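# Pull red block from under cabinet onto teal square

## Task

Extract the red block from beneath the cabinet and set it on the teal square so it sits entirely within the square, lying flat on the table, and stays there without the robot holding it. The cabinet has to finish in its original spot, neither rotated nor tipped over.

## Robot and tools

Robot: a single arm with a two-finger gripper, plus fixed cameras cam_head_left, cam_head_right, cam_high, cam_low and a hand-mounted cam_wrist (all 672x504). Joints from base outward: waist, shoulder, elbow, forearm roll, wrist pitch, wrist roll.

Frame: the scene frame has its origin on the table surface beneath the arm base, +z up, +y to the left when facing along +x. Positions are in metres, orientations are unit quaternions written w first (qw, qx, qy, qz). The base may be tilted relative to the table, and the reported hand position grows less accurate at long reach. The gripper's fingers extend along its own +z axis and close along its own y axis. The reported end_effector_position is the point between the pads when closed, roughly 2 cm short of the fingertips; closing pushes the tips about 10 mm further along gripper +z.

A row is always 8 numbers: x, y, z, qw, qx, qy, qz, opening. x, y, z and the quaternion are an absolute target pose for the gripper in the scene frame, not an offset. opening runs from -1 (closed) to +1 (open, 0.084 m).

execute_actions(actions): actions is a list of actions; each action is a list of 1 to 15 rows, one row per control step of 1/30 s. If fewer than 15 rows are given, the final row is repeated to fill 15 steps. An empty list just returns the current state and images. Every target must lie within 0.6 m of the gripper's position at the start of that action, measured along each of the gripper's current axes; otherwise the action is rejected, and if the first action fails this or any action is malformed, nothing in the call runs. Repeat the wanted quaternion in every row to hold orientation, rather than copying the possibly drifted reported one.

move(target, speed, blocking): target is one 8-number row (absolute pose plus opening). The gripper follows a straight path there, rotating the short way. speed is the path's top speed in m/s, 0.002 to 0.5 (default 0.25); rotation is capped at twice that in rad/s. The path lasts 0.5 to 10 s and is cut off at 10 s. It does not avoid obstacles, the hand can lag, wander, or overshoot the speed (especially near full extension). Faster contact and targets set deeper past a surface mean harder impacts and pushes. The opening is applied at the move's start. With blocking=false you get a result after 0.5 s while motion continues; until a result shows the move ended, other moves and execute_actions are refused, so use wait or stop first. The result adds a move: line giving the ending (done = settled near target; otherwise off_target, moving, held, fault) and active limits (paced = pose clipped; held = a check blocked some steps, after which the arm may surge faster than speed), plus distance from target.

wait(seconds): 0 to 10; lets time run with the last command held, returning early if a running move finishes. stop(): brakes a running move; needs stopping room, more at high speed; fingers are not stopped. zoom_image(camera, region): region is [x0, y0, x1, y1] pixels in that camera's latest image, top-left origin, at most 504x504. finished_scene(scene): pass the current scene number; it ends the scene irreversibly after the last command is held and reports success. Replying without a tool call ends everything.

Control details: each step, the commanded pose is clipped to within 70 mm and 16 degrees of the measured pose, then damped inverse kinematics drives the joints, favouring position over orientation. Far targets take several actions; afterward the arm only reaches the last clipped pose, so keep commanding. Hand target in a result is the pose currently being pursued. Joint targets move at most 3.14 rad/s with 0.16 s to accelerate. The elbow cannot fully straighten. Joint ranges (rad): waist -6.283 to 6.283, shoulder -2.059 to 2.094, elbow -3.927 to 0.192, forearm roll -6.283 to 6.283, wrist pitch -1.693 to 3.142, wrist roll -6.283 to 6.283.

Results: state line with gripper pose and linear/angular velocities; grip_measured (fingers' opening on the command scale); joint positions and torques (total drive output, offset and noisy, nonzero even in free air); for execute_actions, sampled step positions, with HELD marking steps partly blocked. A pose unreachable line means the clearance check (which treats any mount under the base as arm) altered or blocked the command. Results with images list cameras whose calibration differs from the given values.

Gripping: to hold something, command an opening clearly below grip_measured; the gap sets squeeze force (about 24 N per pad max for objects up to ~6 cm). Fast closing can overpress. Returning grip_measured still grips lightly.

Hazards: a torque fault triggers if a joint hits its load limit (waist 47.5, shoulder 47.5, elbow 28.5, forearm roll 28.5, wrist pitch 19, wrist roll 19 N m, including held weight); the arm backs off, pauses 10 s and drops the rest of the call. Holding loads heats motors: MOTOR HOT from 65 °C, brakes lock at 80 °C (OVER-TEMPERATURE FAULT). Brief disturbances may tug held parts or shove loose items. Avoid drops, slams, hard pushes against the cabinet, and anything leaving the table. The simulation keeps running while you reason, with the arm holding its last command. Calibration for each camera (intrinsics K, distortion D, T_world_to_cam) is provided and accurate to a few degrees and millimetres.

Each tool is called after "Emit:" as name([rows], argument=value, ...), one row to a line, values as JSON.

## Session

Emit:
execute_actions(actions=[])

Scene clock: 0.00 s.
end_effector_position=(+0.8073, -0.0845, +0.2679) grip_measured=+1.00 end_effector_quat_wxyz=(-0.536, +0.676, +0.141, +0.486) end_effector_velocity=(+0.000, +0.000, -0.000) end_effector_angular_velocity=(+0.001, +0.000, +0.000)
Joint positions: [-0.857  0.924 -2.042  2.418  2.218 -1.461  0.084]
Joint velocities: [ 0.001  0.    -0.     0.     0.    -0.    -0.   ]
Joint torques (N m, as the arm reports them, + toward a larger angle): no reading
Motor temperatures (°C, as the motors report them): [32 31 35 34 36 35]
Hand target: +0.807, -0.085, +0.268; -0.536, +0.676, +0.141, +0.486

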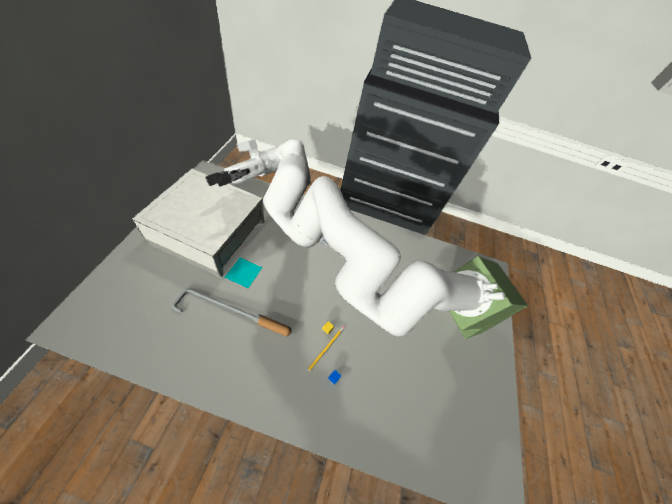

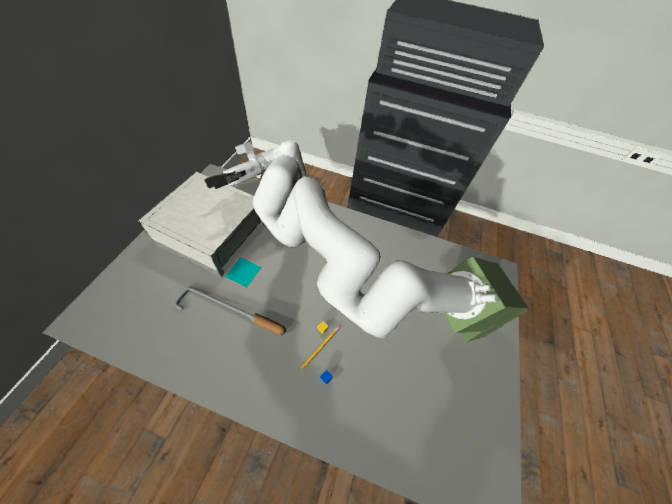

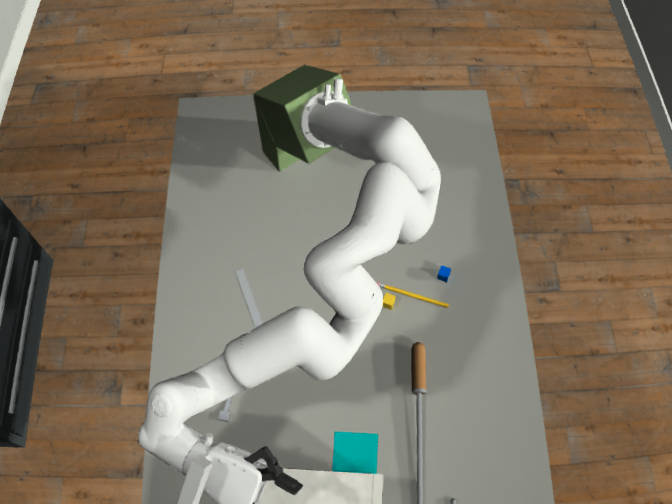

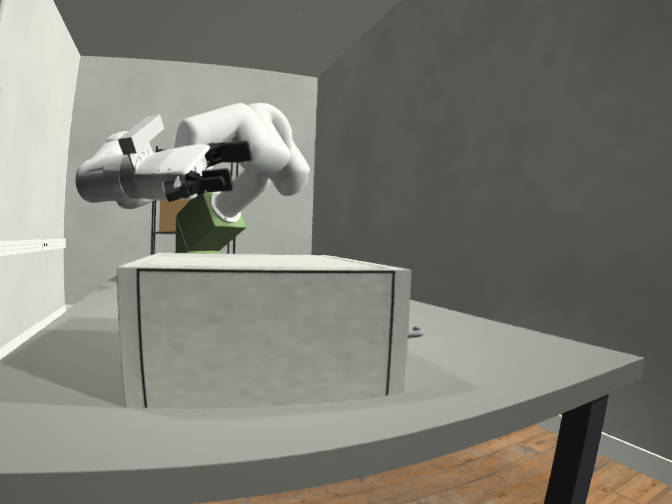

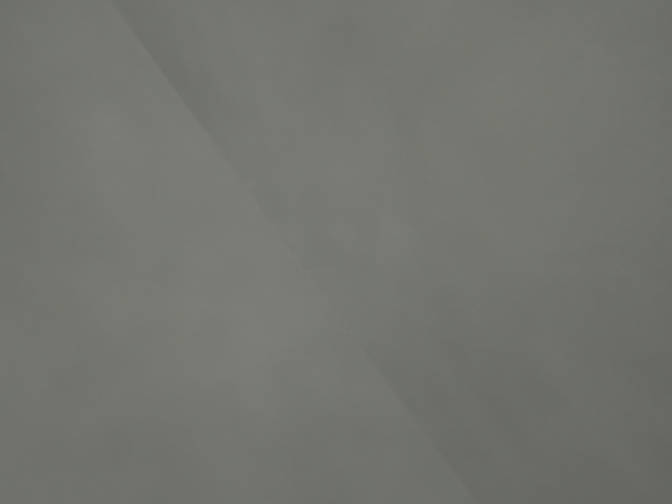

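Emit:
zoom_image(camera="cam_head_left", region=[110, 140, 370, 400])

Emit:
zoom_image(camera="cam_high", region=[180, 250, 500, 504])

Region (110, 140, 370, 400) of cam_head_left's 672x504 image, scaled by 1.938, with more detail than that image has.

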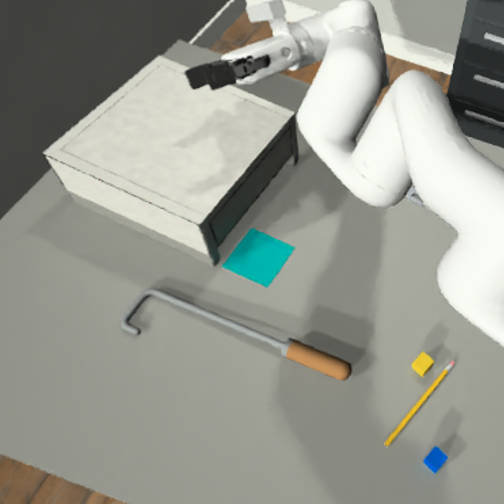

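Region (180, 250, 500, 504) of cam_high's 672x504 image, scaled by 1.575, with more detail than that image has; it fills the top 400 rows of this view, and the rest is white.

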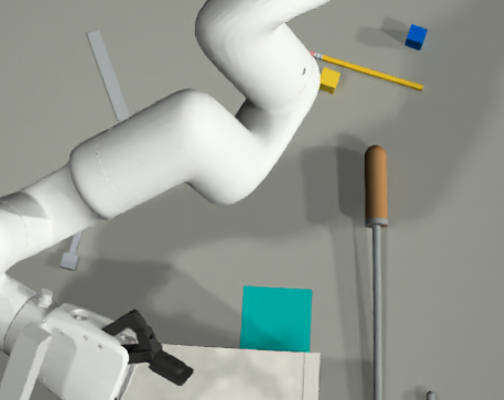

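Emit:
move(target=[0.56, -0.01, 0.15, 0.69, 0, 0.724, 0, 1], speed=0.4)

Scene clock: 29.03 s.
end_effector_position=(+0.5605, -0.0100, +0.1498) grip_measured=+1.00 end_effector_quat_wxyz=(+0.691, +0.001, +0.723, +0.001) end_effector_velocity=(-0.001, +0.000, -0.001) end_effector_angular_velocity=(+0.004, +0.007, -0.002)
Joint positions: [-0.248  0.161 -0.33   3.31   2.133  0.691  0.084]
Joint velocities: [ 0.001 -0.002  0.004 -0.002 -0.005  0.003 -0.   ]
Joint torques (N m, as the arm reports them, + toward a larger angle): [ -9.62 -16.17   4.46   1.17   1.42   0.11]
Motor temperatures (°C, as the motors report them): [34 32 36 34 36 35]
Hand target: +0.560, -0.010, +0.150; +0.690, +0.001, +0.723, +0.001
Off the commanded pose: 0.001 m, 0 deg.
move: done
camera_calibration (this result's frames):
cam_wrist: T_world_to_cam=[[0.00957844, 0.99993, 0.00694727, 0.0369073], [0.0726191, -0.00762484, 0.997331, -0.118467], [0.997314, -0.00904836, -0.072687, -0.419184], [0, 0, 0, 1]] pos_world=[0.426307, -0.0416009, 0.0874252]

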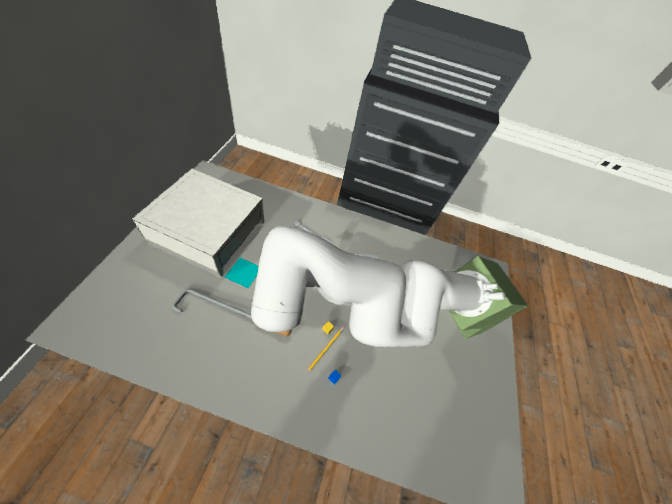

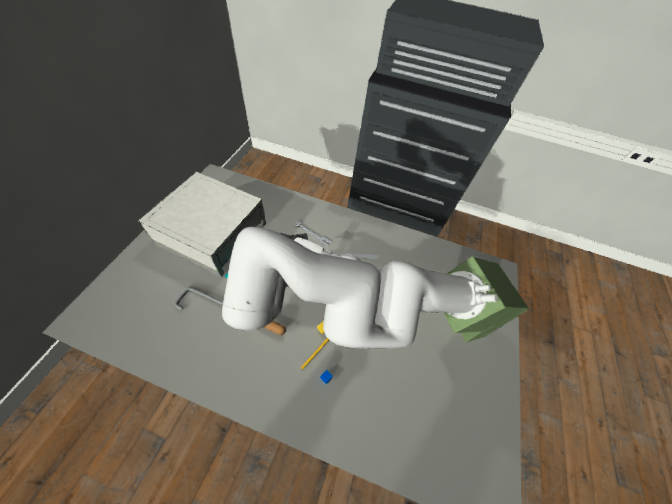

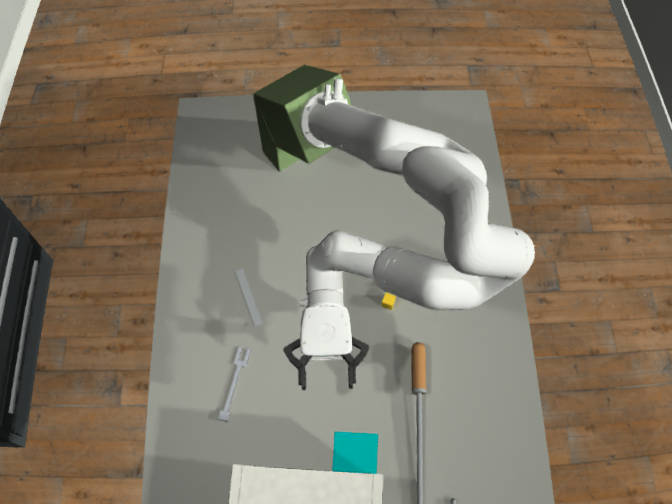

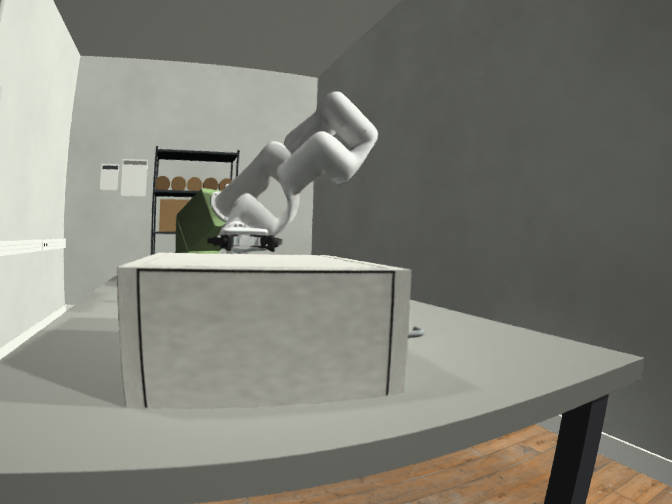

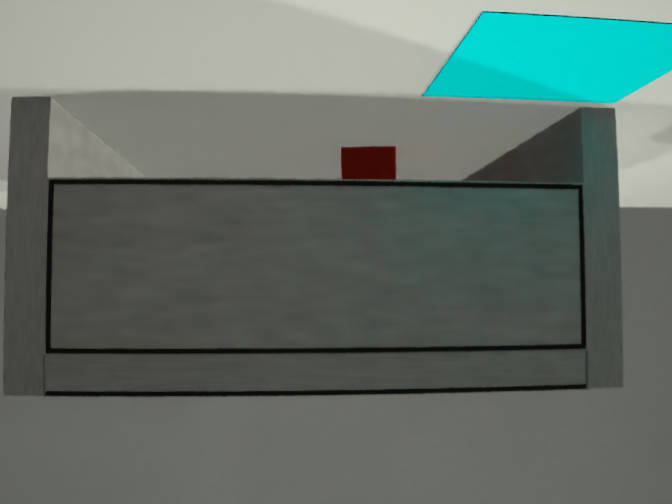

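Emit:
move(target=[0.52, 0.186, 0.13, 0, 0.0218, 0.9998, 0, 1], speed=0.4)

Scene clock: 61.43 s.
end_effector_position=(+0.5204, +0.1864, +0.1309) grip_measured=+1.00 end_effector_quat_wxyz=(+0.001, +0.022, +1.000, -0.001) end_effector_velocity=(+0.001, +0.001, +0.000) end_effector_angular_velocity=(-0.003, +0.003, +0.000)
Joint positions: [-0.036 -0.835 -0.485  0.893  0.539  2.717  0.084]
Joint velocities: [-0.     0.001 -0.004 -0.012  0.004  0.011 -0.   ]
Joint torques (N m, as the arm reports them, + toward a larger angle): [ -1.91 -19.13  -8.81  -0.95  -1.82   0.02]
Motor temperatures (°C, as the motors report them): [33 31 36 34 36 35]
Hand target: +0.521, +0.186, +0.131; +0.001, +0.022, +1.000, -0.001
Off the commanded pose: 0.001 m, 0 deg.
move: done; limits=paced
camera_calibration (this result's frames):
cam_wrist: T_world_to_cam=[[0.0500529, 0.998679, -0.0116496, -0.177372], [0.998444, -0.0503213, -0.0240141, -0.435394], [-0.0245686, -0.0104296, -0.999644, 0.274542], [0, 0, 0, 1]] pos_world=[0.45034, 0.158091, 0.261922]

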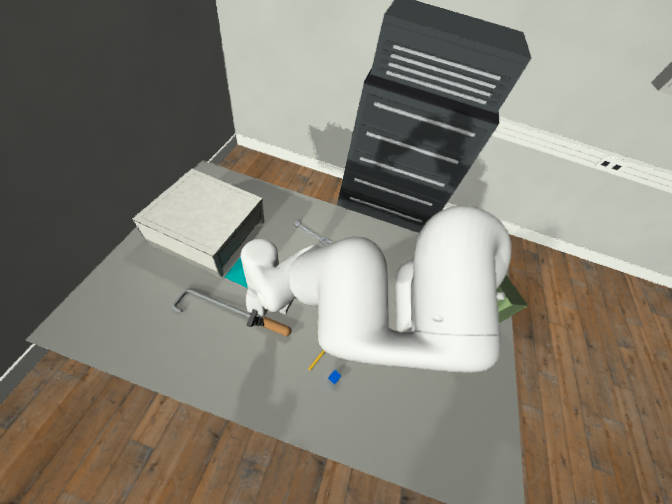

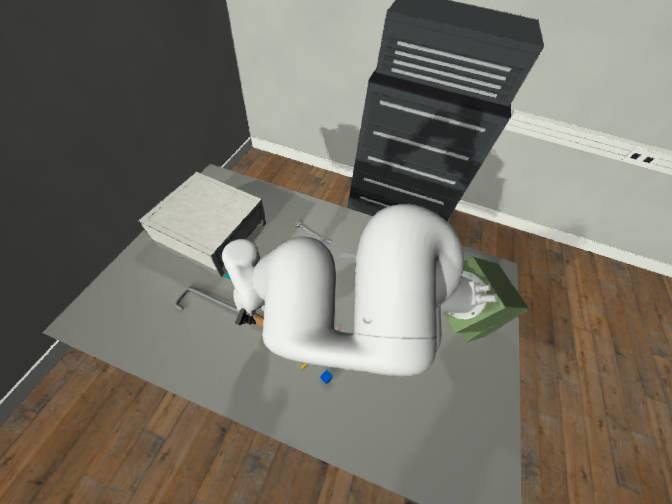

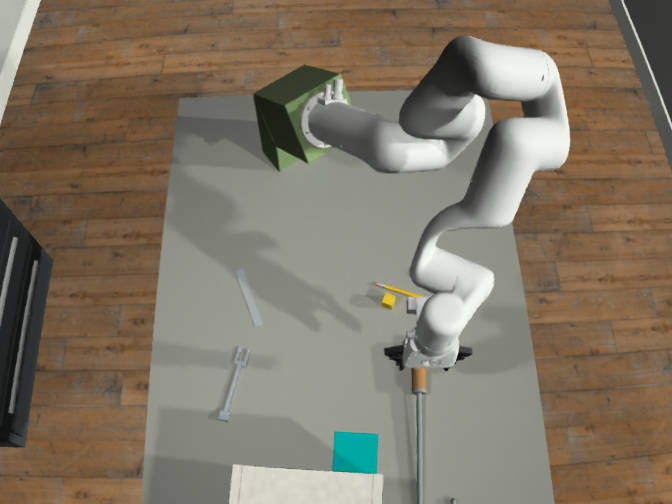

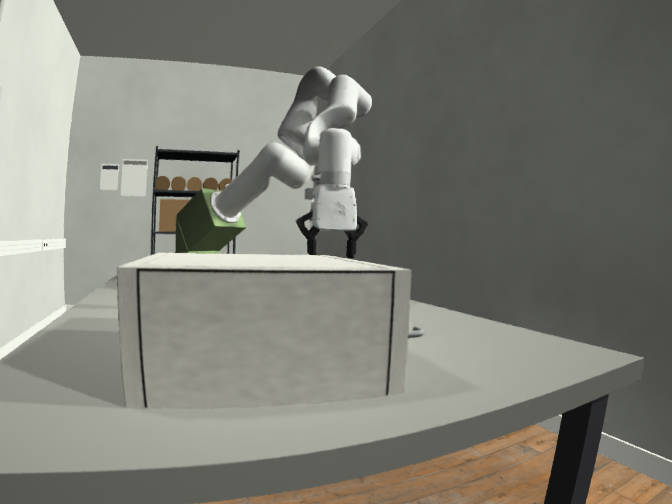

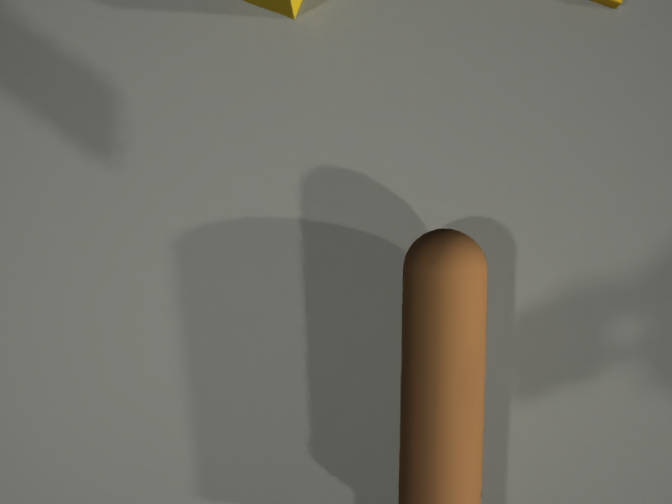

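Emit:
move(target=[0.525, 0.191, 0.024, 0, 0.0305, 0.9995, 0, 0.4], speed=0.15)

Emit:
execute_actions([
  [[0.525,0.191,0.024,0,0.0305,0.9995,0,0.2],[0.525,0.191,0.024,0,0.0305,0.9995,0,0.1],[0.525,0.191,0.024,0,0.0305,0.9995,0,0.0],[0.525,0.191,0.024,0,0.0305,0.9995,0,-0.1],[0.525,0.191,0.024,0,0.0305,0.9995,0,-0.15],[0.525,0.191,0.024,0,0.0305,0.9995,0,-0.2],[0.525,0.191,0.024,0,0.0305,0.9995,0,-0.25],[0.525,0.191,0.024,0,0.0305,0.9995,0,-0.3],[0.525,0.191,0.024,0,0.0305,0.9995,0,-0.35],[0.525,0.191,0.024,0,0.0305,0.9995,0,-0.4],[0.525,0.191,0.024,0,0.0305,0.9995,0,-0.5],[0.525,0.191,0.024,0,0.0305,0.9995,0,-0.6],[0.525,0.191,0.024,0,0.0305,0.9995,0,-0.7],[0.525,0.191,0.024,0,0.0305,0.9995,0,-0.8],[0.525,0.191,0.024,0,0.0305,0.9995,0,-0.9]],
  [[0.525,0.191,0.024,0,0.0305,0.9995,0,-1]],
])

Scene clock: 67.50 s.
end_effector_position=(+0.5252, +0.1911, +0.0240) grip_measured=+0.39 end_effector_quat_wxyz=(+0.000, +0.030, +1.000, -0.000) end_effector_velocity=(-0.002, +0.000, -0.002) end_effector_angular_velocity=(+0.003, +0.002, +0.001)
Joint positions: [ 0.174 -0.42  -0.66   1.251  0.252  2.432  0.061]
Joint velocities: [ 0.002  0.004 -0.001  0.016  0.    -0.016 -0.   ]
Joint torques (N m, as the arm reports them, + toward a larger angle): [ -3.14 -25.47  -5.    -1.31  -1.8    0.08]
Motor temperatures (°C, as the motors report them): [33 31 36 34 36 35]
Hand target: +0.525, +0.191, +0.024; -0.000, +0.031, +1.000, -0.000
Off the commanded pose: 0.000 m, 0 deg.
move: done
camera_calibration (this result's frames):
cam_wrist: T_world_to_cam=[[0.0662149, 0.99776, -0.00949064, -0.191913], [0.997447, -0.0664429, -0.026156, -0.438829], [-0.026728, -0.0077345, -0.999613, 0.168546], [0, 0, 0, 1]] pos_world=[0.454922, 0.163629, 0.155181]

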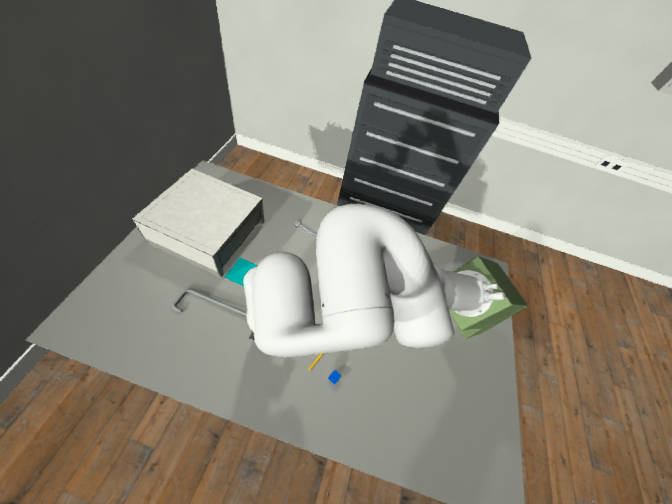

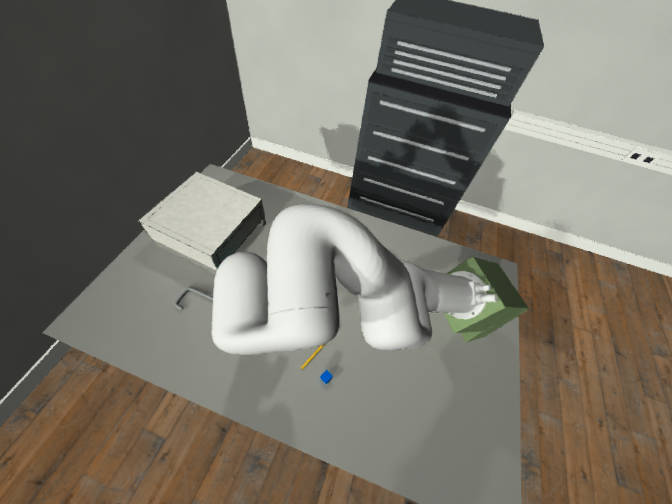

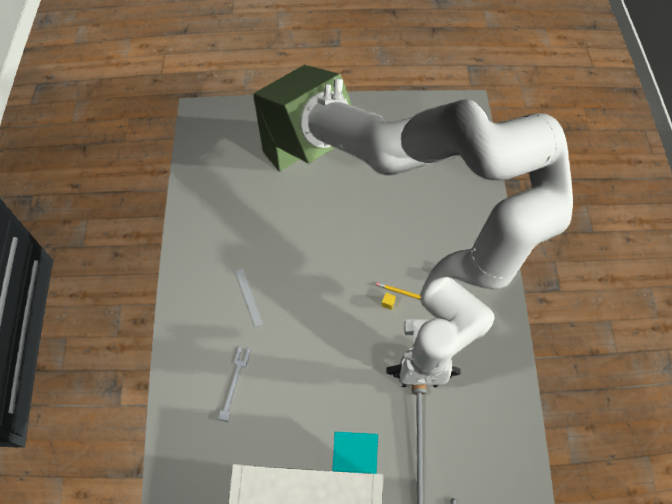

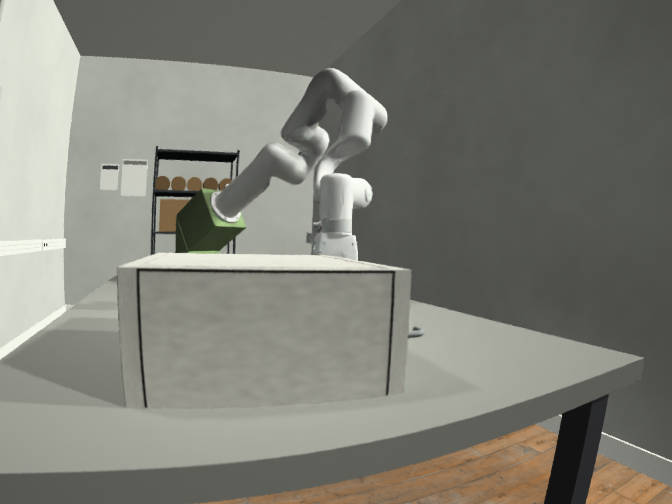

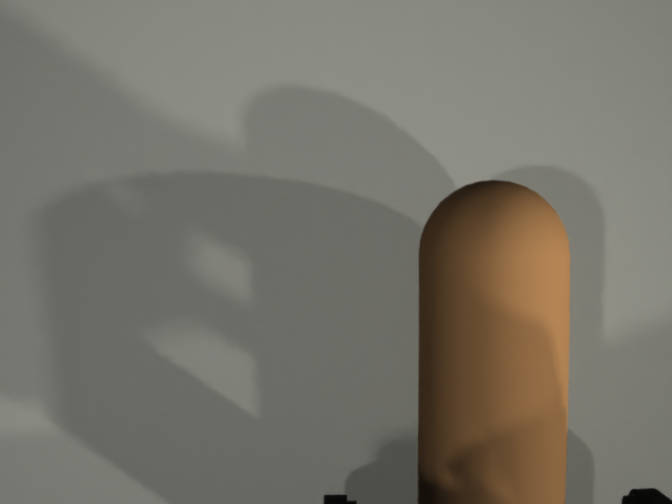

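Scene clock: 68.50 s.
end_effector_position=(+0.5250, +0.1909, +0.0240) grip_measured=-0.32 end_effector_quat_wxyz=(+0.000, +0.031, +1.000, -0.000) end_effector_velocity=(-0.000, -0.000, -0.000) end_effector_angular_velocity=(+0.000, +0.000, -0.000)
Joint positions: [ 0.174 -0.42  -0.66   1.251  0.253  2.432  0.03 ]
Joint velocities: [-0.  0. -0. -0.  0.  0. -0.]
Joint torques (N m, as the arm reports them, + toward a larger angle): [ -2.28 -24.8   -5.51  -0.95  -1.53   0.23]
Motor temperatures (°C, as the motors report them): [33 31 36 34 36 35]
Hand target: +0.525, +0.191, +0.024; -0.000, +0.031, +1.000, -0.000
Off the commanded pose: 0.000 m, 0 deg.
Step readings (end_effector_position; steps 1 to 15: 1st action; 16 to 30: 2nd action):
0: (+0.5252, +0.1911, +0.0240)
1: (+0.5251, +0.1911, +0.0240)
2: (+0.5251, +0.1911, +0.0240)
4: (+0.5251, +0.1910, +0.0241)
8: (+0.5251, +0.1910, +0.0241)
15: (+0.5250, +0.1909, +0.0240)
16: (+0.5250, +0.1909, +0.0240)
17: (+0.5250, +0.1909, +0.0240)
19: (+0.5250, +0.1909, +0.0240)
23: (+0.5250, +0.1909, +0.0240)
30: end_effector_position above
camera_calibration (this result's frames):
cam_wrist: T_world_to_cam=[[0.0663172, 0.997753, -0.00952742, -0.191799], [0.997431, -0.0665489, -0.0265002, -0.438644], [-0.0270747, -0.00774553, -0.999603, 0.168711], [0, 0, 0, 1]] pos_world=[0.454804, 0.163483, 0.155193]

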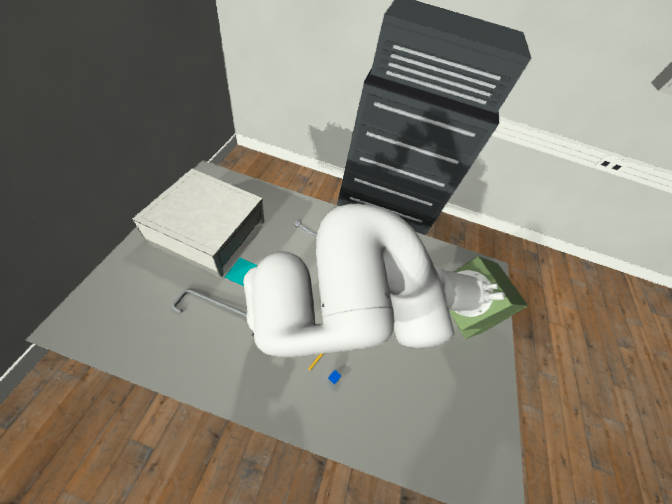

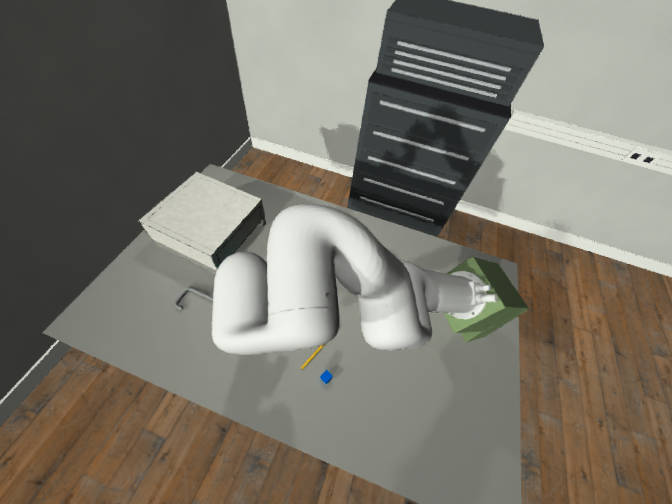

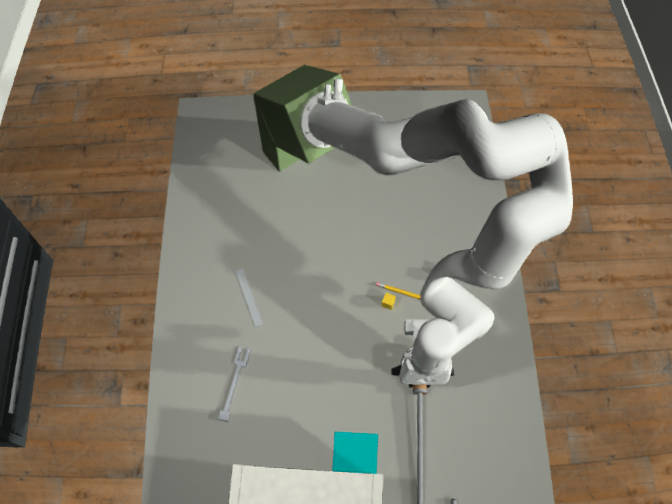

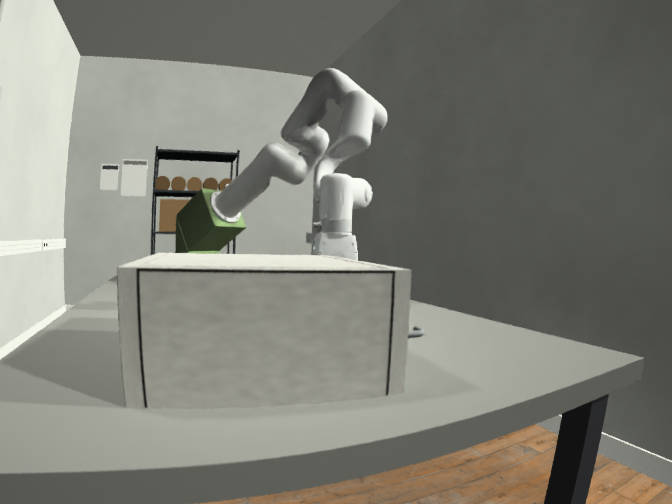

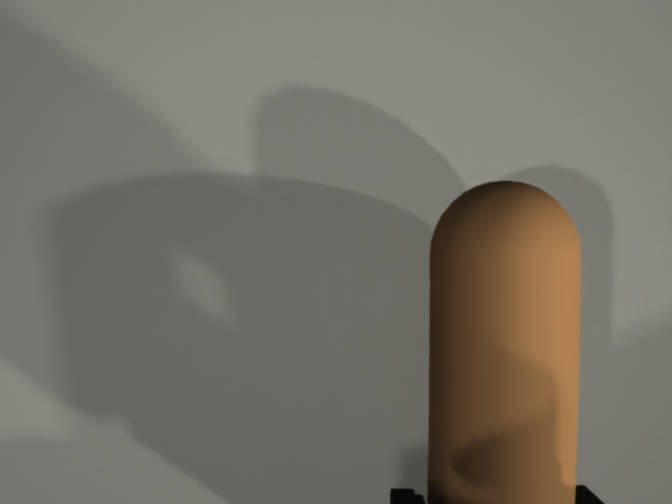

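Emit:
move(target=[0.40, 0.175, 0.08, 0, 0.0305, 0.9995, 0, -1], speed=0.15)

Scene clock: 71.63 s.
end_effector_position=(+0.4004, +0.1753, +0.0801) grip_measured=-0.32 end_effector_quat_wxyz=(+0.001, +0.030, +1.000, +0.000) end_effector_velocity=(-0.001, -0.001, +0.001) end_effector_angular_velocity=(-0.007, +0.009, -0.002)
Joint positions: [ 0.347 -0.864 -0.18   1.282  0.097  2.486  0.03 ]
Joint velocities: [-0.006 -0.01   0.013 -0.072  0.006  0.07   0.   ]
Joint torques (N m, as the arm reports them, + toward a larger angle): [ -1.57 -15.03  -4.89  -0.66  -2.14   0.28]
Motor temperatures (°C, as the motors report them): [33 32 36 34 36 35]
Hand target: +0.400, +0.175, +0.080; +0.000, +0.031, +1.000, +0.000
Off the commanded pose: 0.000 m, 0 deg.
move: done
camera_calibration (this result's frames):
cam_wrist: T_world_to_cam=[[0.0661849, 0.997772, -0.00839708, -0.167382], [0.997468, -0.0663795, -0.0255158, -0.314007], [-0.0260164, -0.00668706, -0.999639, 0.220651], [0, 0, 0, 1]] pos_world=[0.33003, 0.147641, 0.211153]

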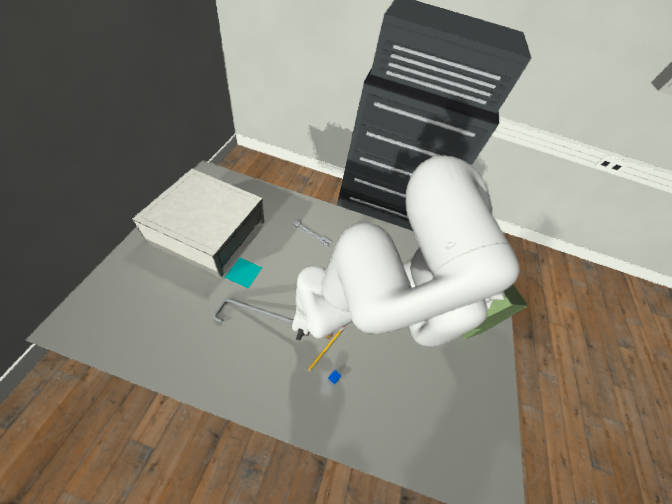

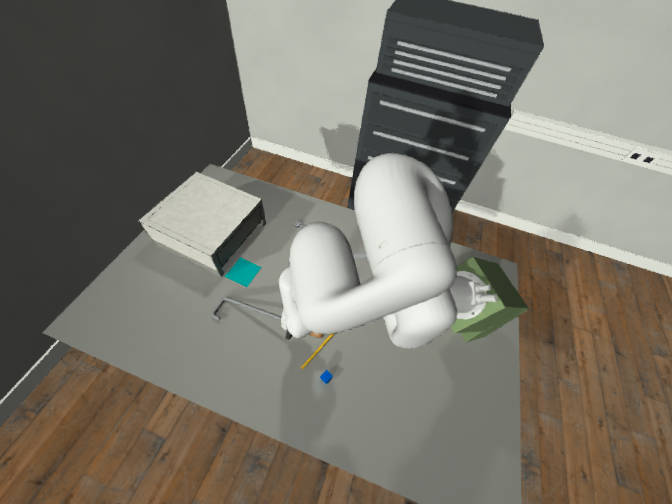

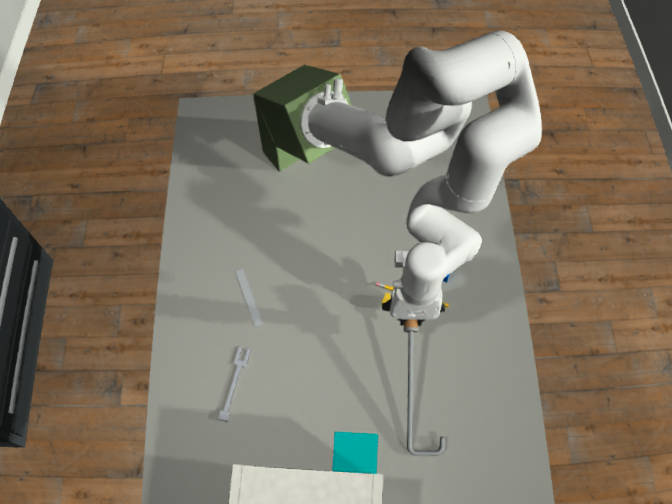

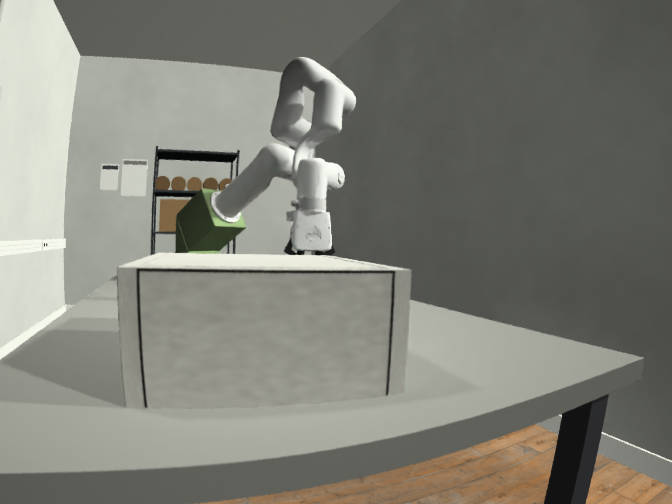

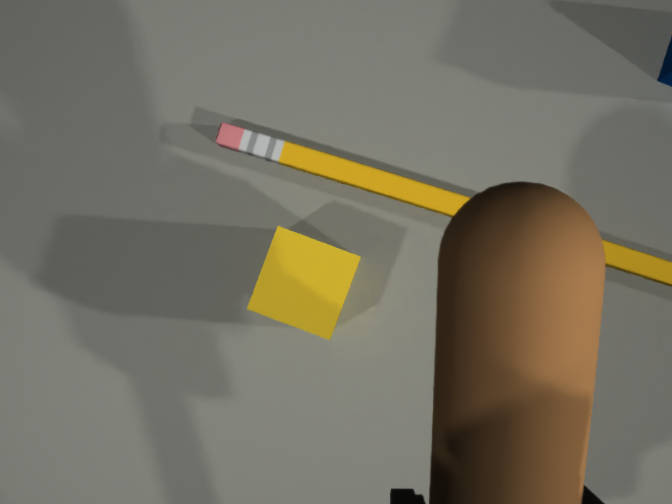

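Emit:
move(target=[0.40, -0.105, 0.03, 0, 0.0305, 0.9995, 0, -1], speed=0.15)

Scene clock: 77.10 s.
end_effector_position=(+0.3995, -0.1059, +0.0297) grip_measured=-0.32 end_effector_quat_wxyz=(-0.001, +0.030, +1.000, -0.001) end_effector_velocity=(+0.001, -0.001, -0.000) end_effector_angular_velocity=(-0.000, -0.001, +0.002)
Joint positions: [-0.611  0.075 -0.599  1.692  0.848  1.307  0.03 ]
Joint velocities: [-0.001  0.003 -0.004 -0.001  0.    -0.002 -0.   ]
Joint torques (N m, as the arm reports them, + toward a larger angle): [-13.55 -16.12  -0.43  -0.99  -2.27   0.23]
Motor temperatures (°C, as the motors report them): [33 31 36 34 36 35]
Hand target: +0.400, -0.106, +0.030; -0.001, +0.030, +1.000, -0.001
Off the commanded pose: 0.001 m, 0 deg.
move: done
camera_calibration (this result's frames):
cam_wrist: T_world_to_cam=[[0.0655758, 0.997792, -0.0105213, 0.113068], [0.997419, -0.065853, -0.0286072, -0.332948], [-0.0292369, -0.00861825, -0.999535, 0.1695], [0, 0, 0, 1]] pos_world=[0.329629, -0.133283, 0.161087]

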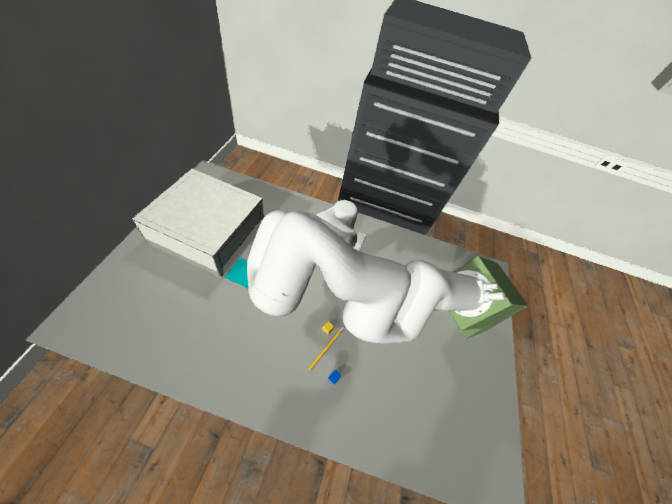

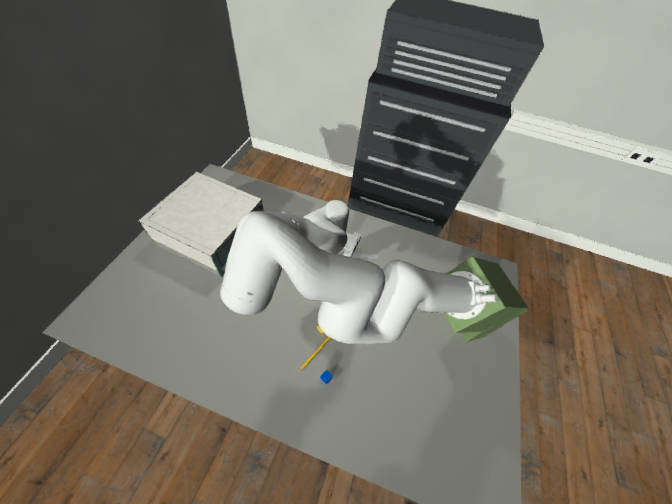

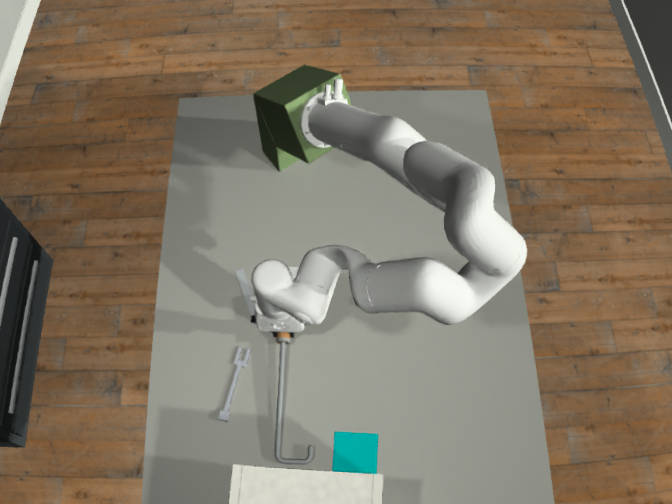

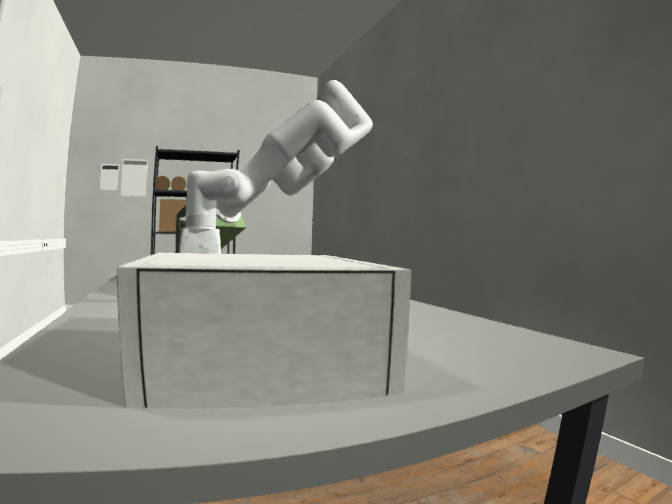

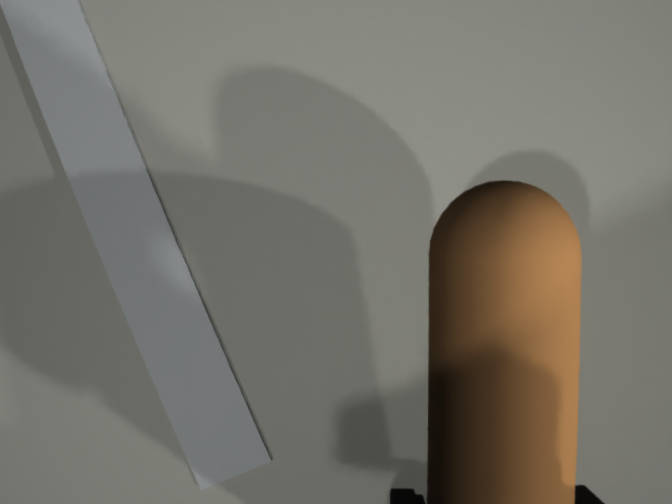

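Emit:
zoom_image(camera="cam_high", region=[210, 380, 400, 504])

Region (210, 380, 400, 504) of cam_high's 672x504 image, scaled by 2.653, with more detail than that image has; it fills the top 329 rows of this view, and the rest is white.

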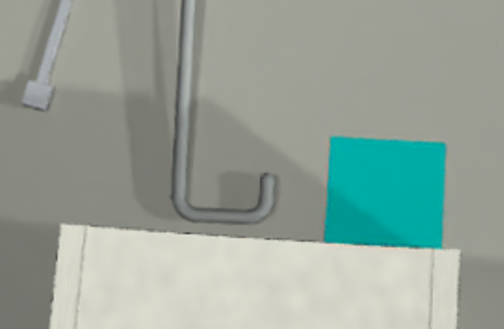

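Emit:
move(target=[0.645, -0.147, 0.032, 0, 0.0305, 0.9995, 0, -1], speed=0.12)

Scene clock: 86.87 s.
end_effector_position=(+0.6448, -0.1468, +0.0320) grip_measured=-0.32 end_effector_quat_wxyz=(+0.000, +0.031, +1.000, -0.000) end_effector_velocity=(+0.001, -0.000, +0.000) end_effector_angular_velocity=(-0.000, +0.001, -0.001)
Joint positions: [-0.633  0.333 -1.356  1.26   0.914  1.951  0.03 ]
Joint velocities: [-0.001  0.003 -0.005 -0.004  0.001  0.004 -0.   ]
Joint torques (N m, as the arm reports them, + toward a larger angle): [-21.32 -25.89  -6.2   -1.15  -1.94   0.24]
Motor temperatures (°C, as the motors report them): [33 31 36 34 36 35]
Hand target: +0.645, -0.147, +0.032; +0.000, +0.031, +1.000, -0.000
Off the commanded pose: 0.000 m, 0 deg.
move: done
camera_calibration (this result's frames):
cam_wrist: T_world_to_cam=[[0.0664403, 0.997745, -0.00953341, 0.137212], [0.99744, -0.0666671, -0.0258666, -0.580407], [-0.0264438, -0.00779042, -0.99962, 0.176905], [0, 0, 0, 1]] pos_world=[0.574482, -0.174219, 0.163132]

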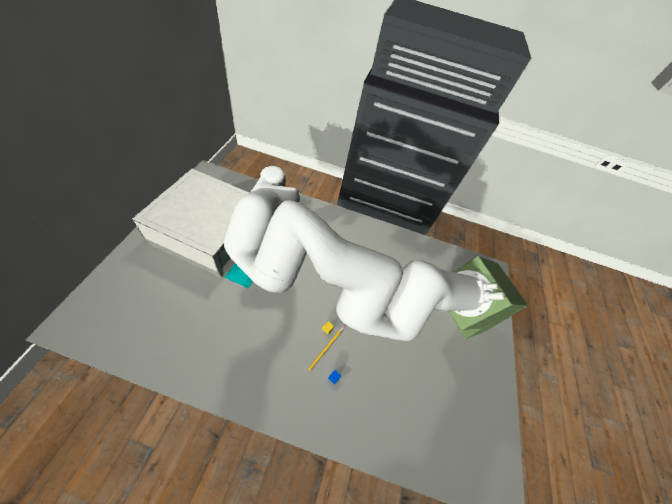

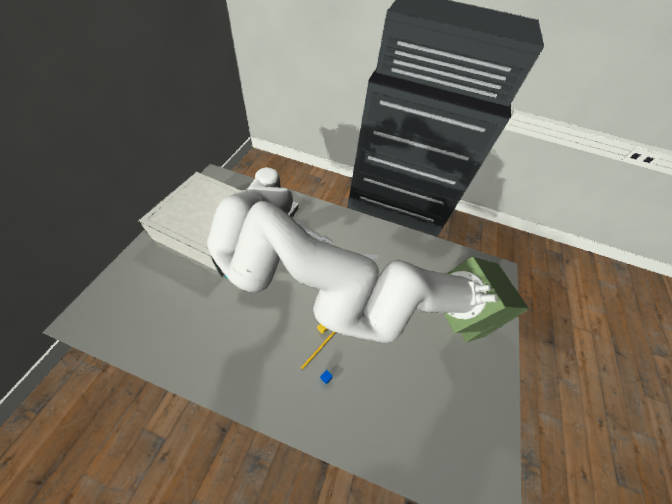

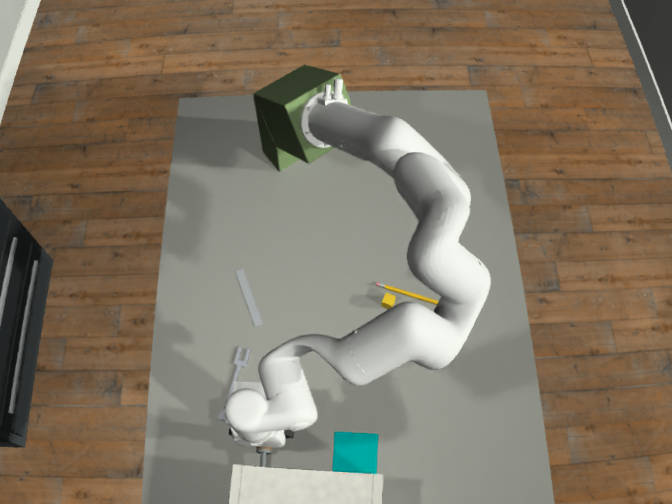

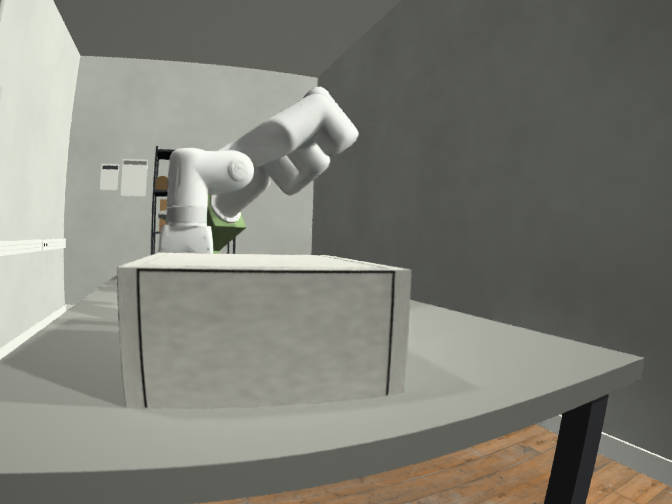

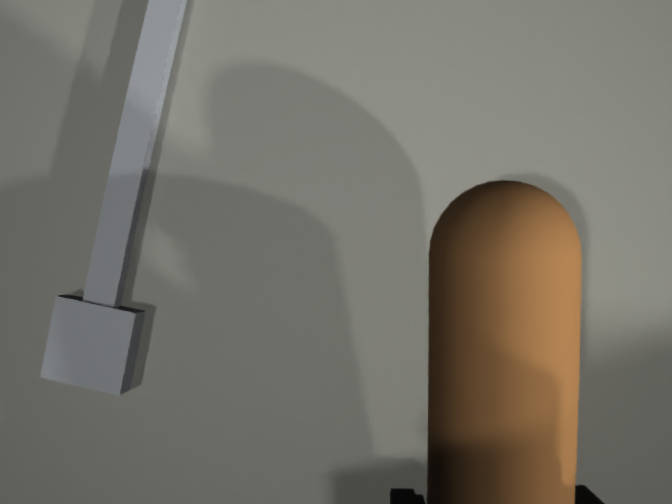

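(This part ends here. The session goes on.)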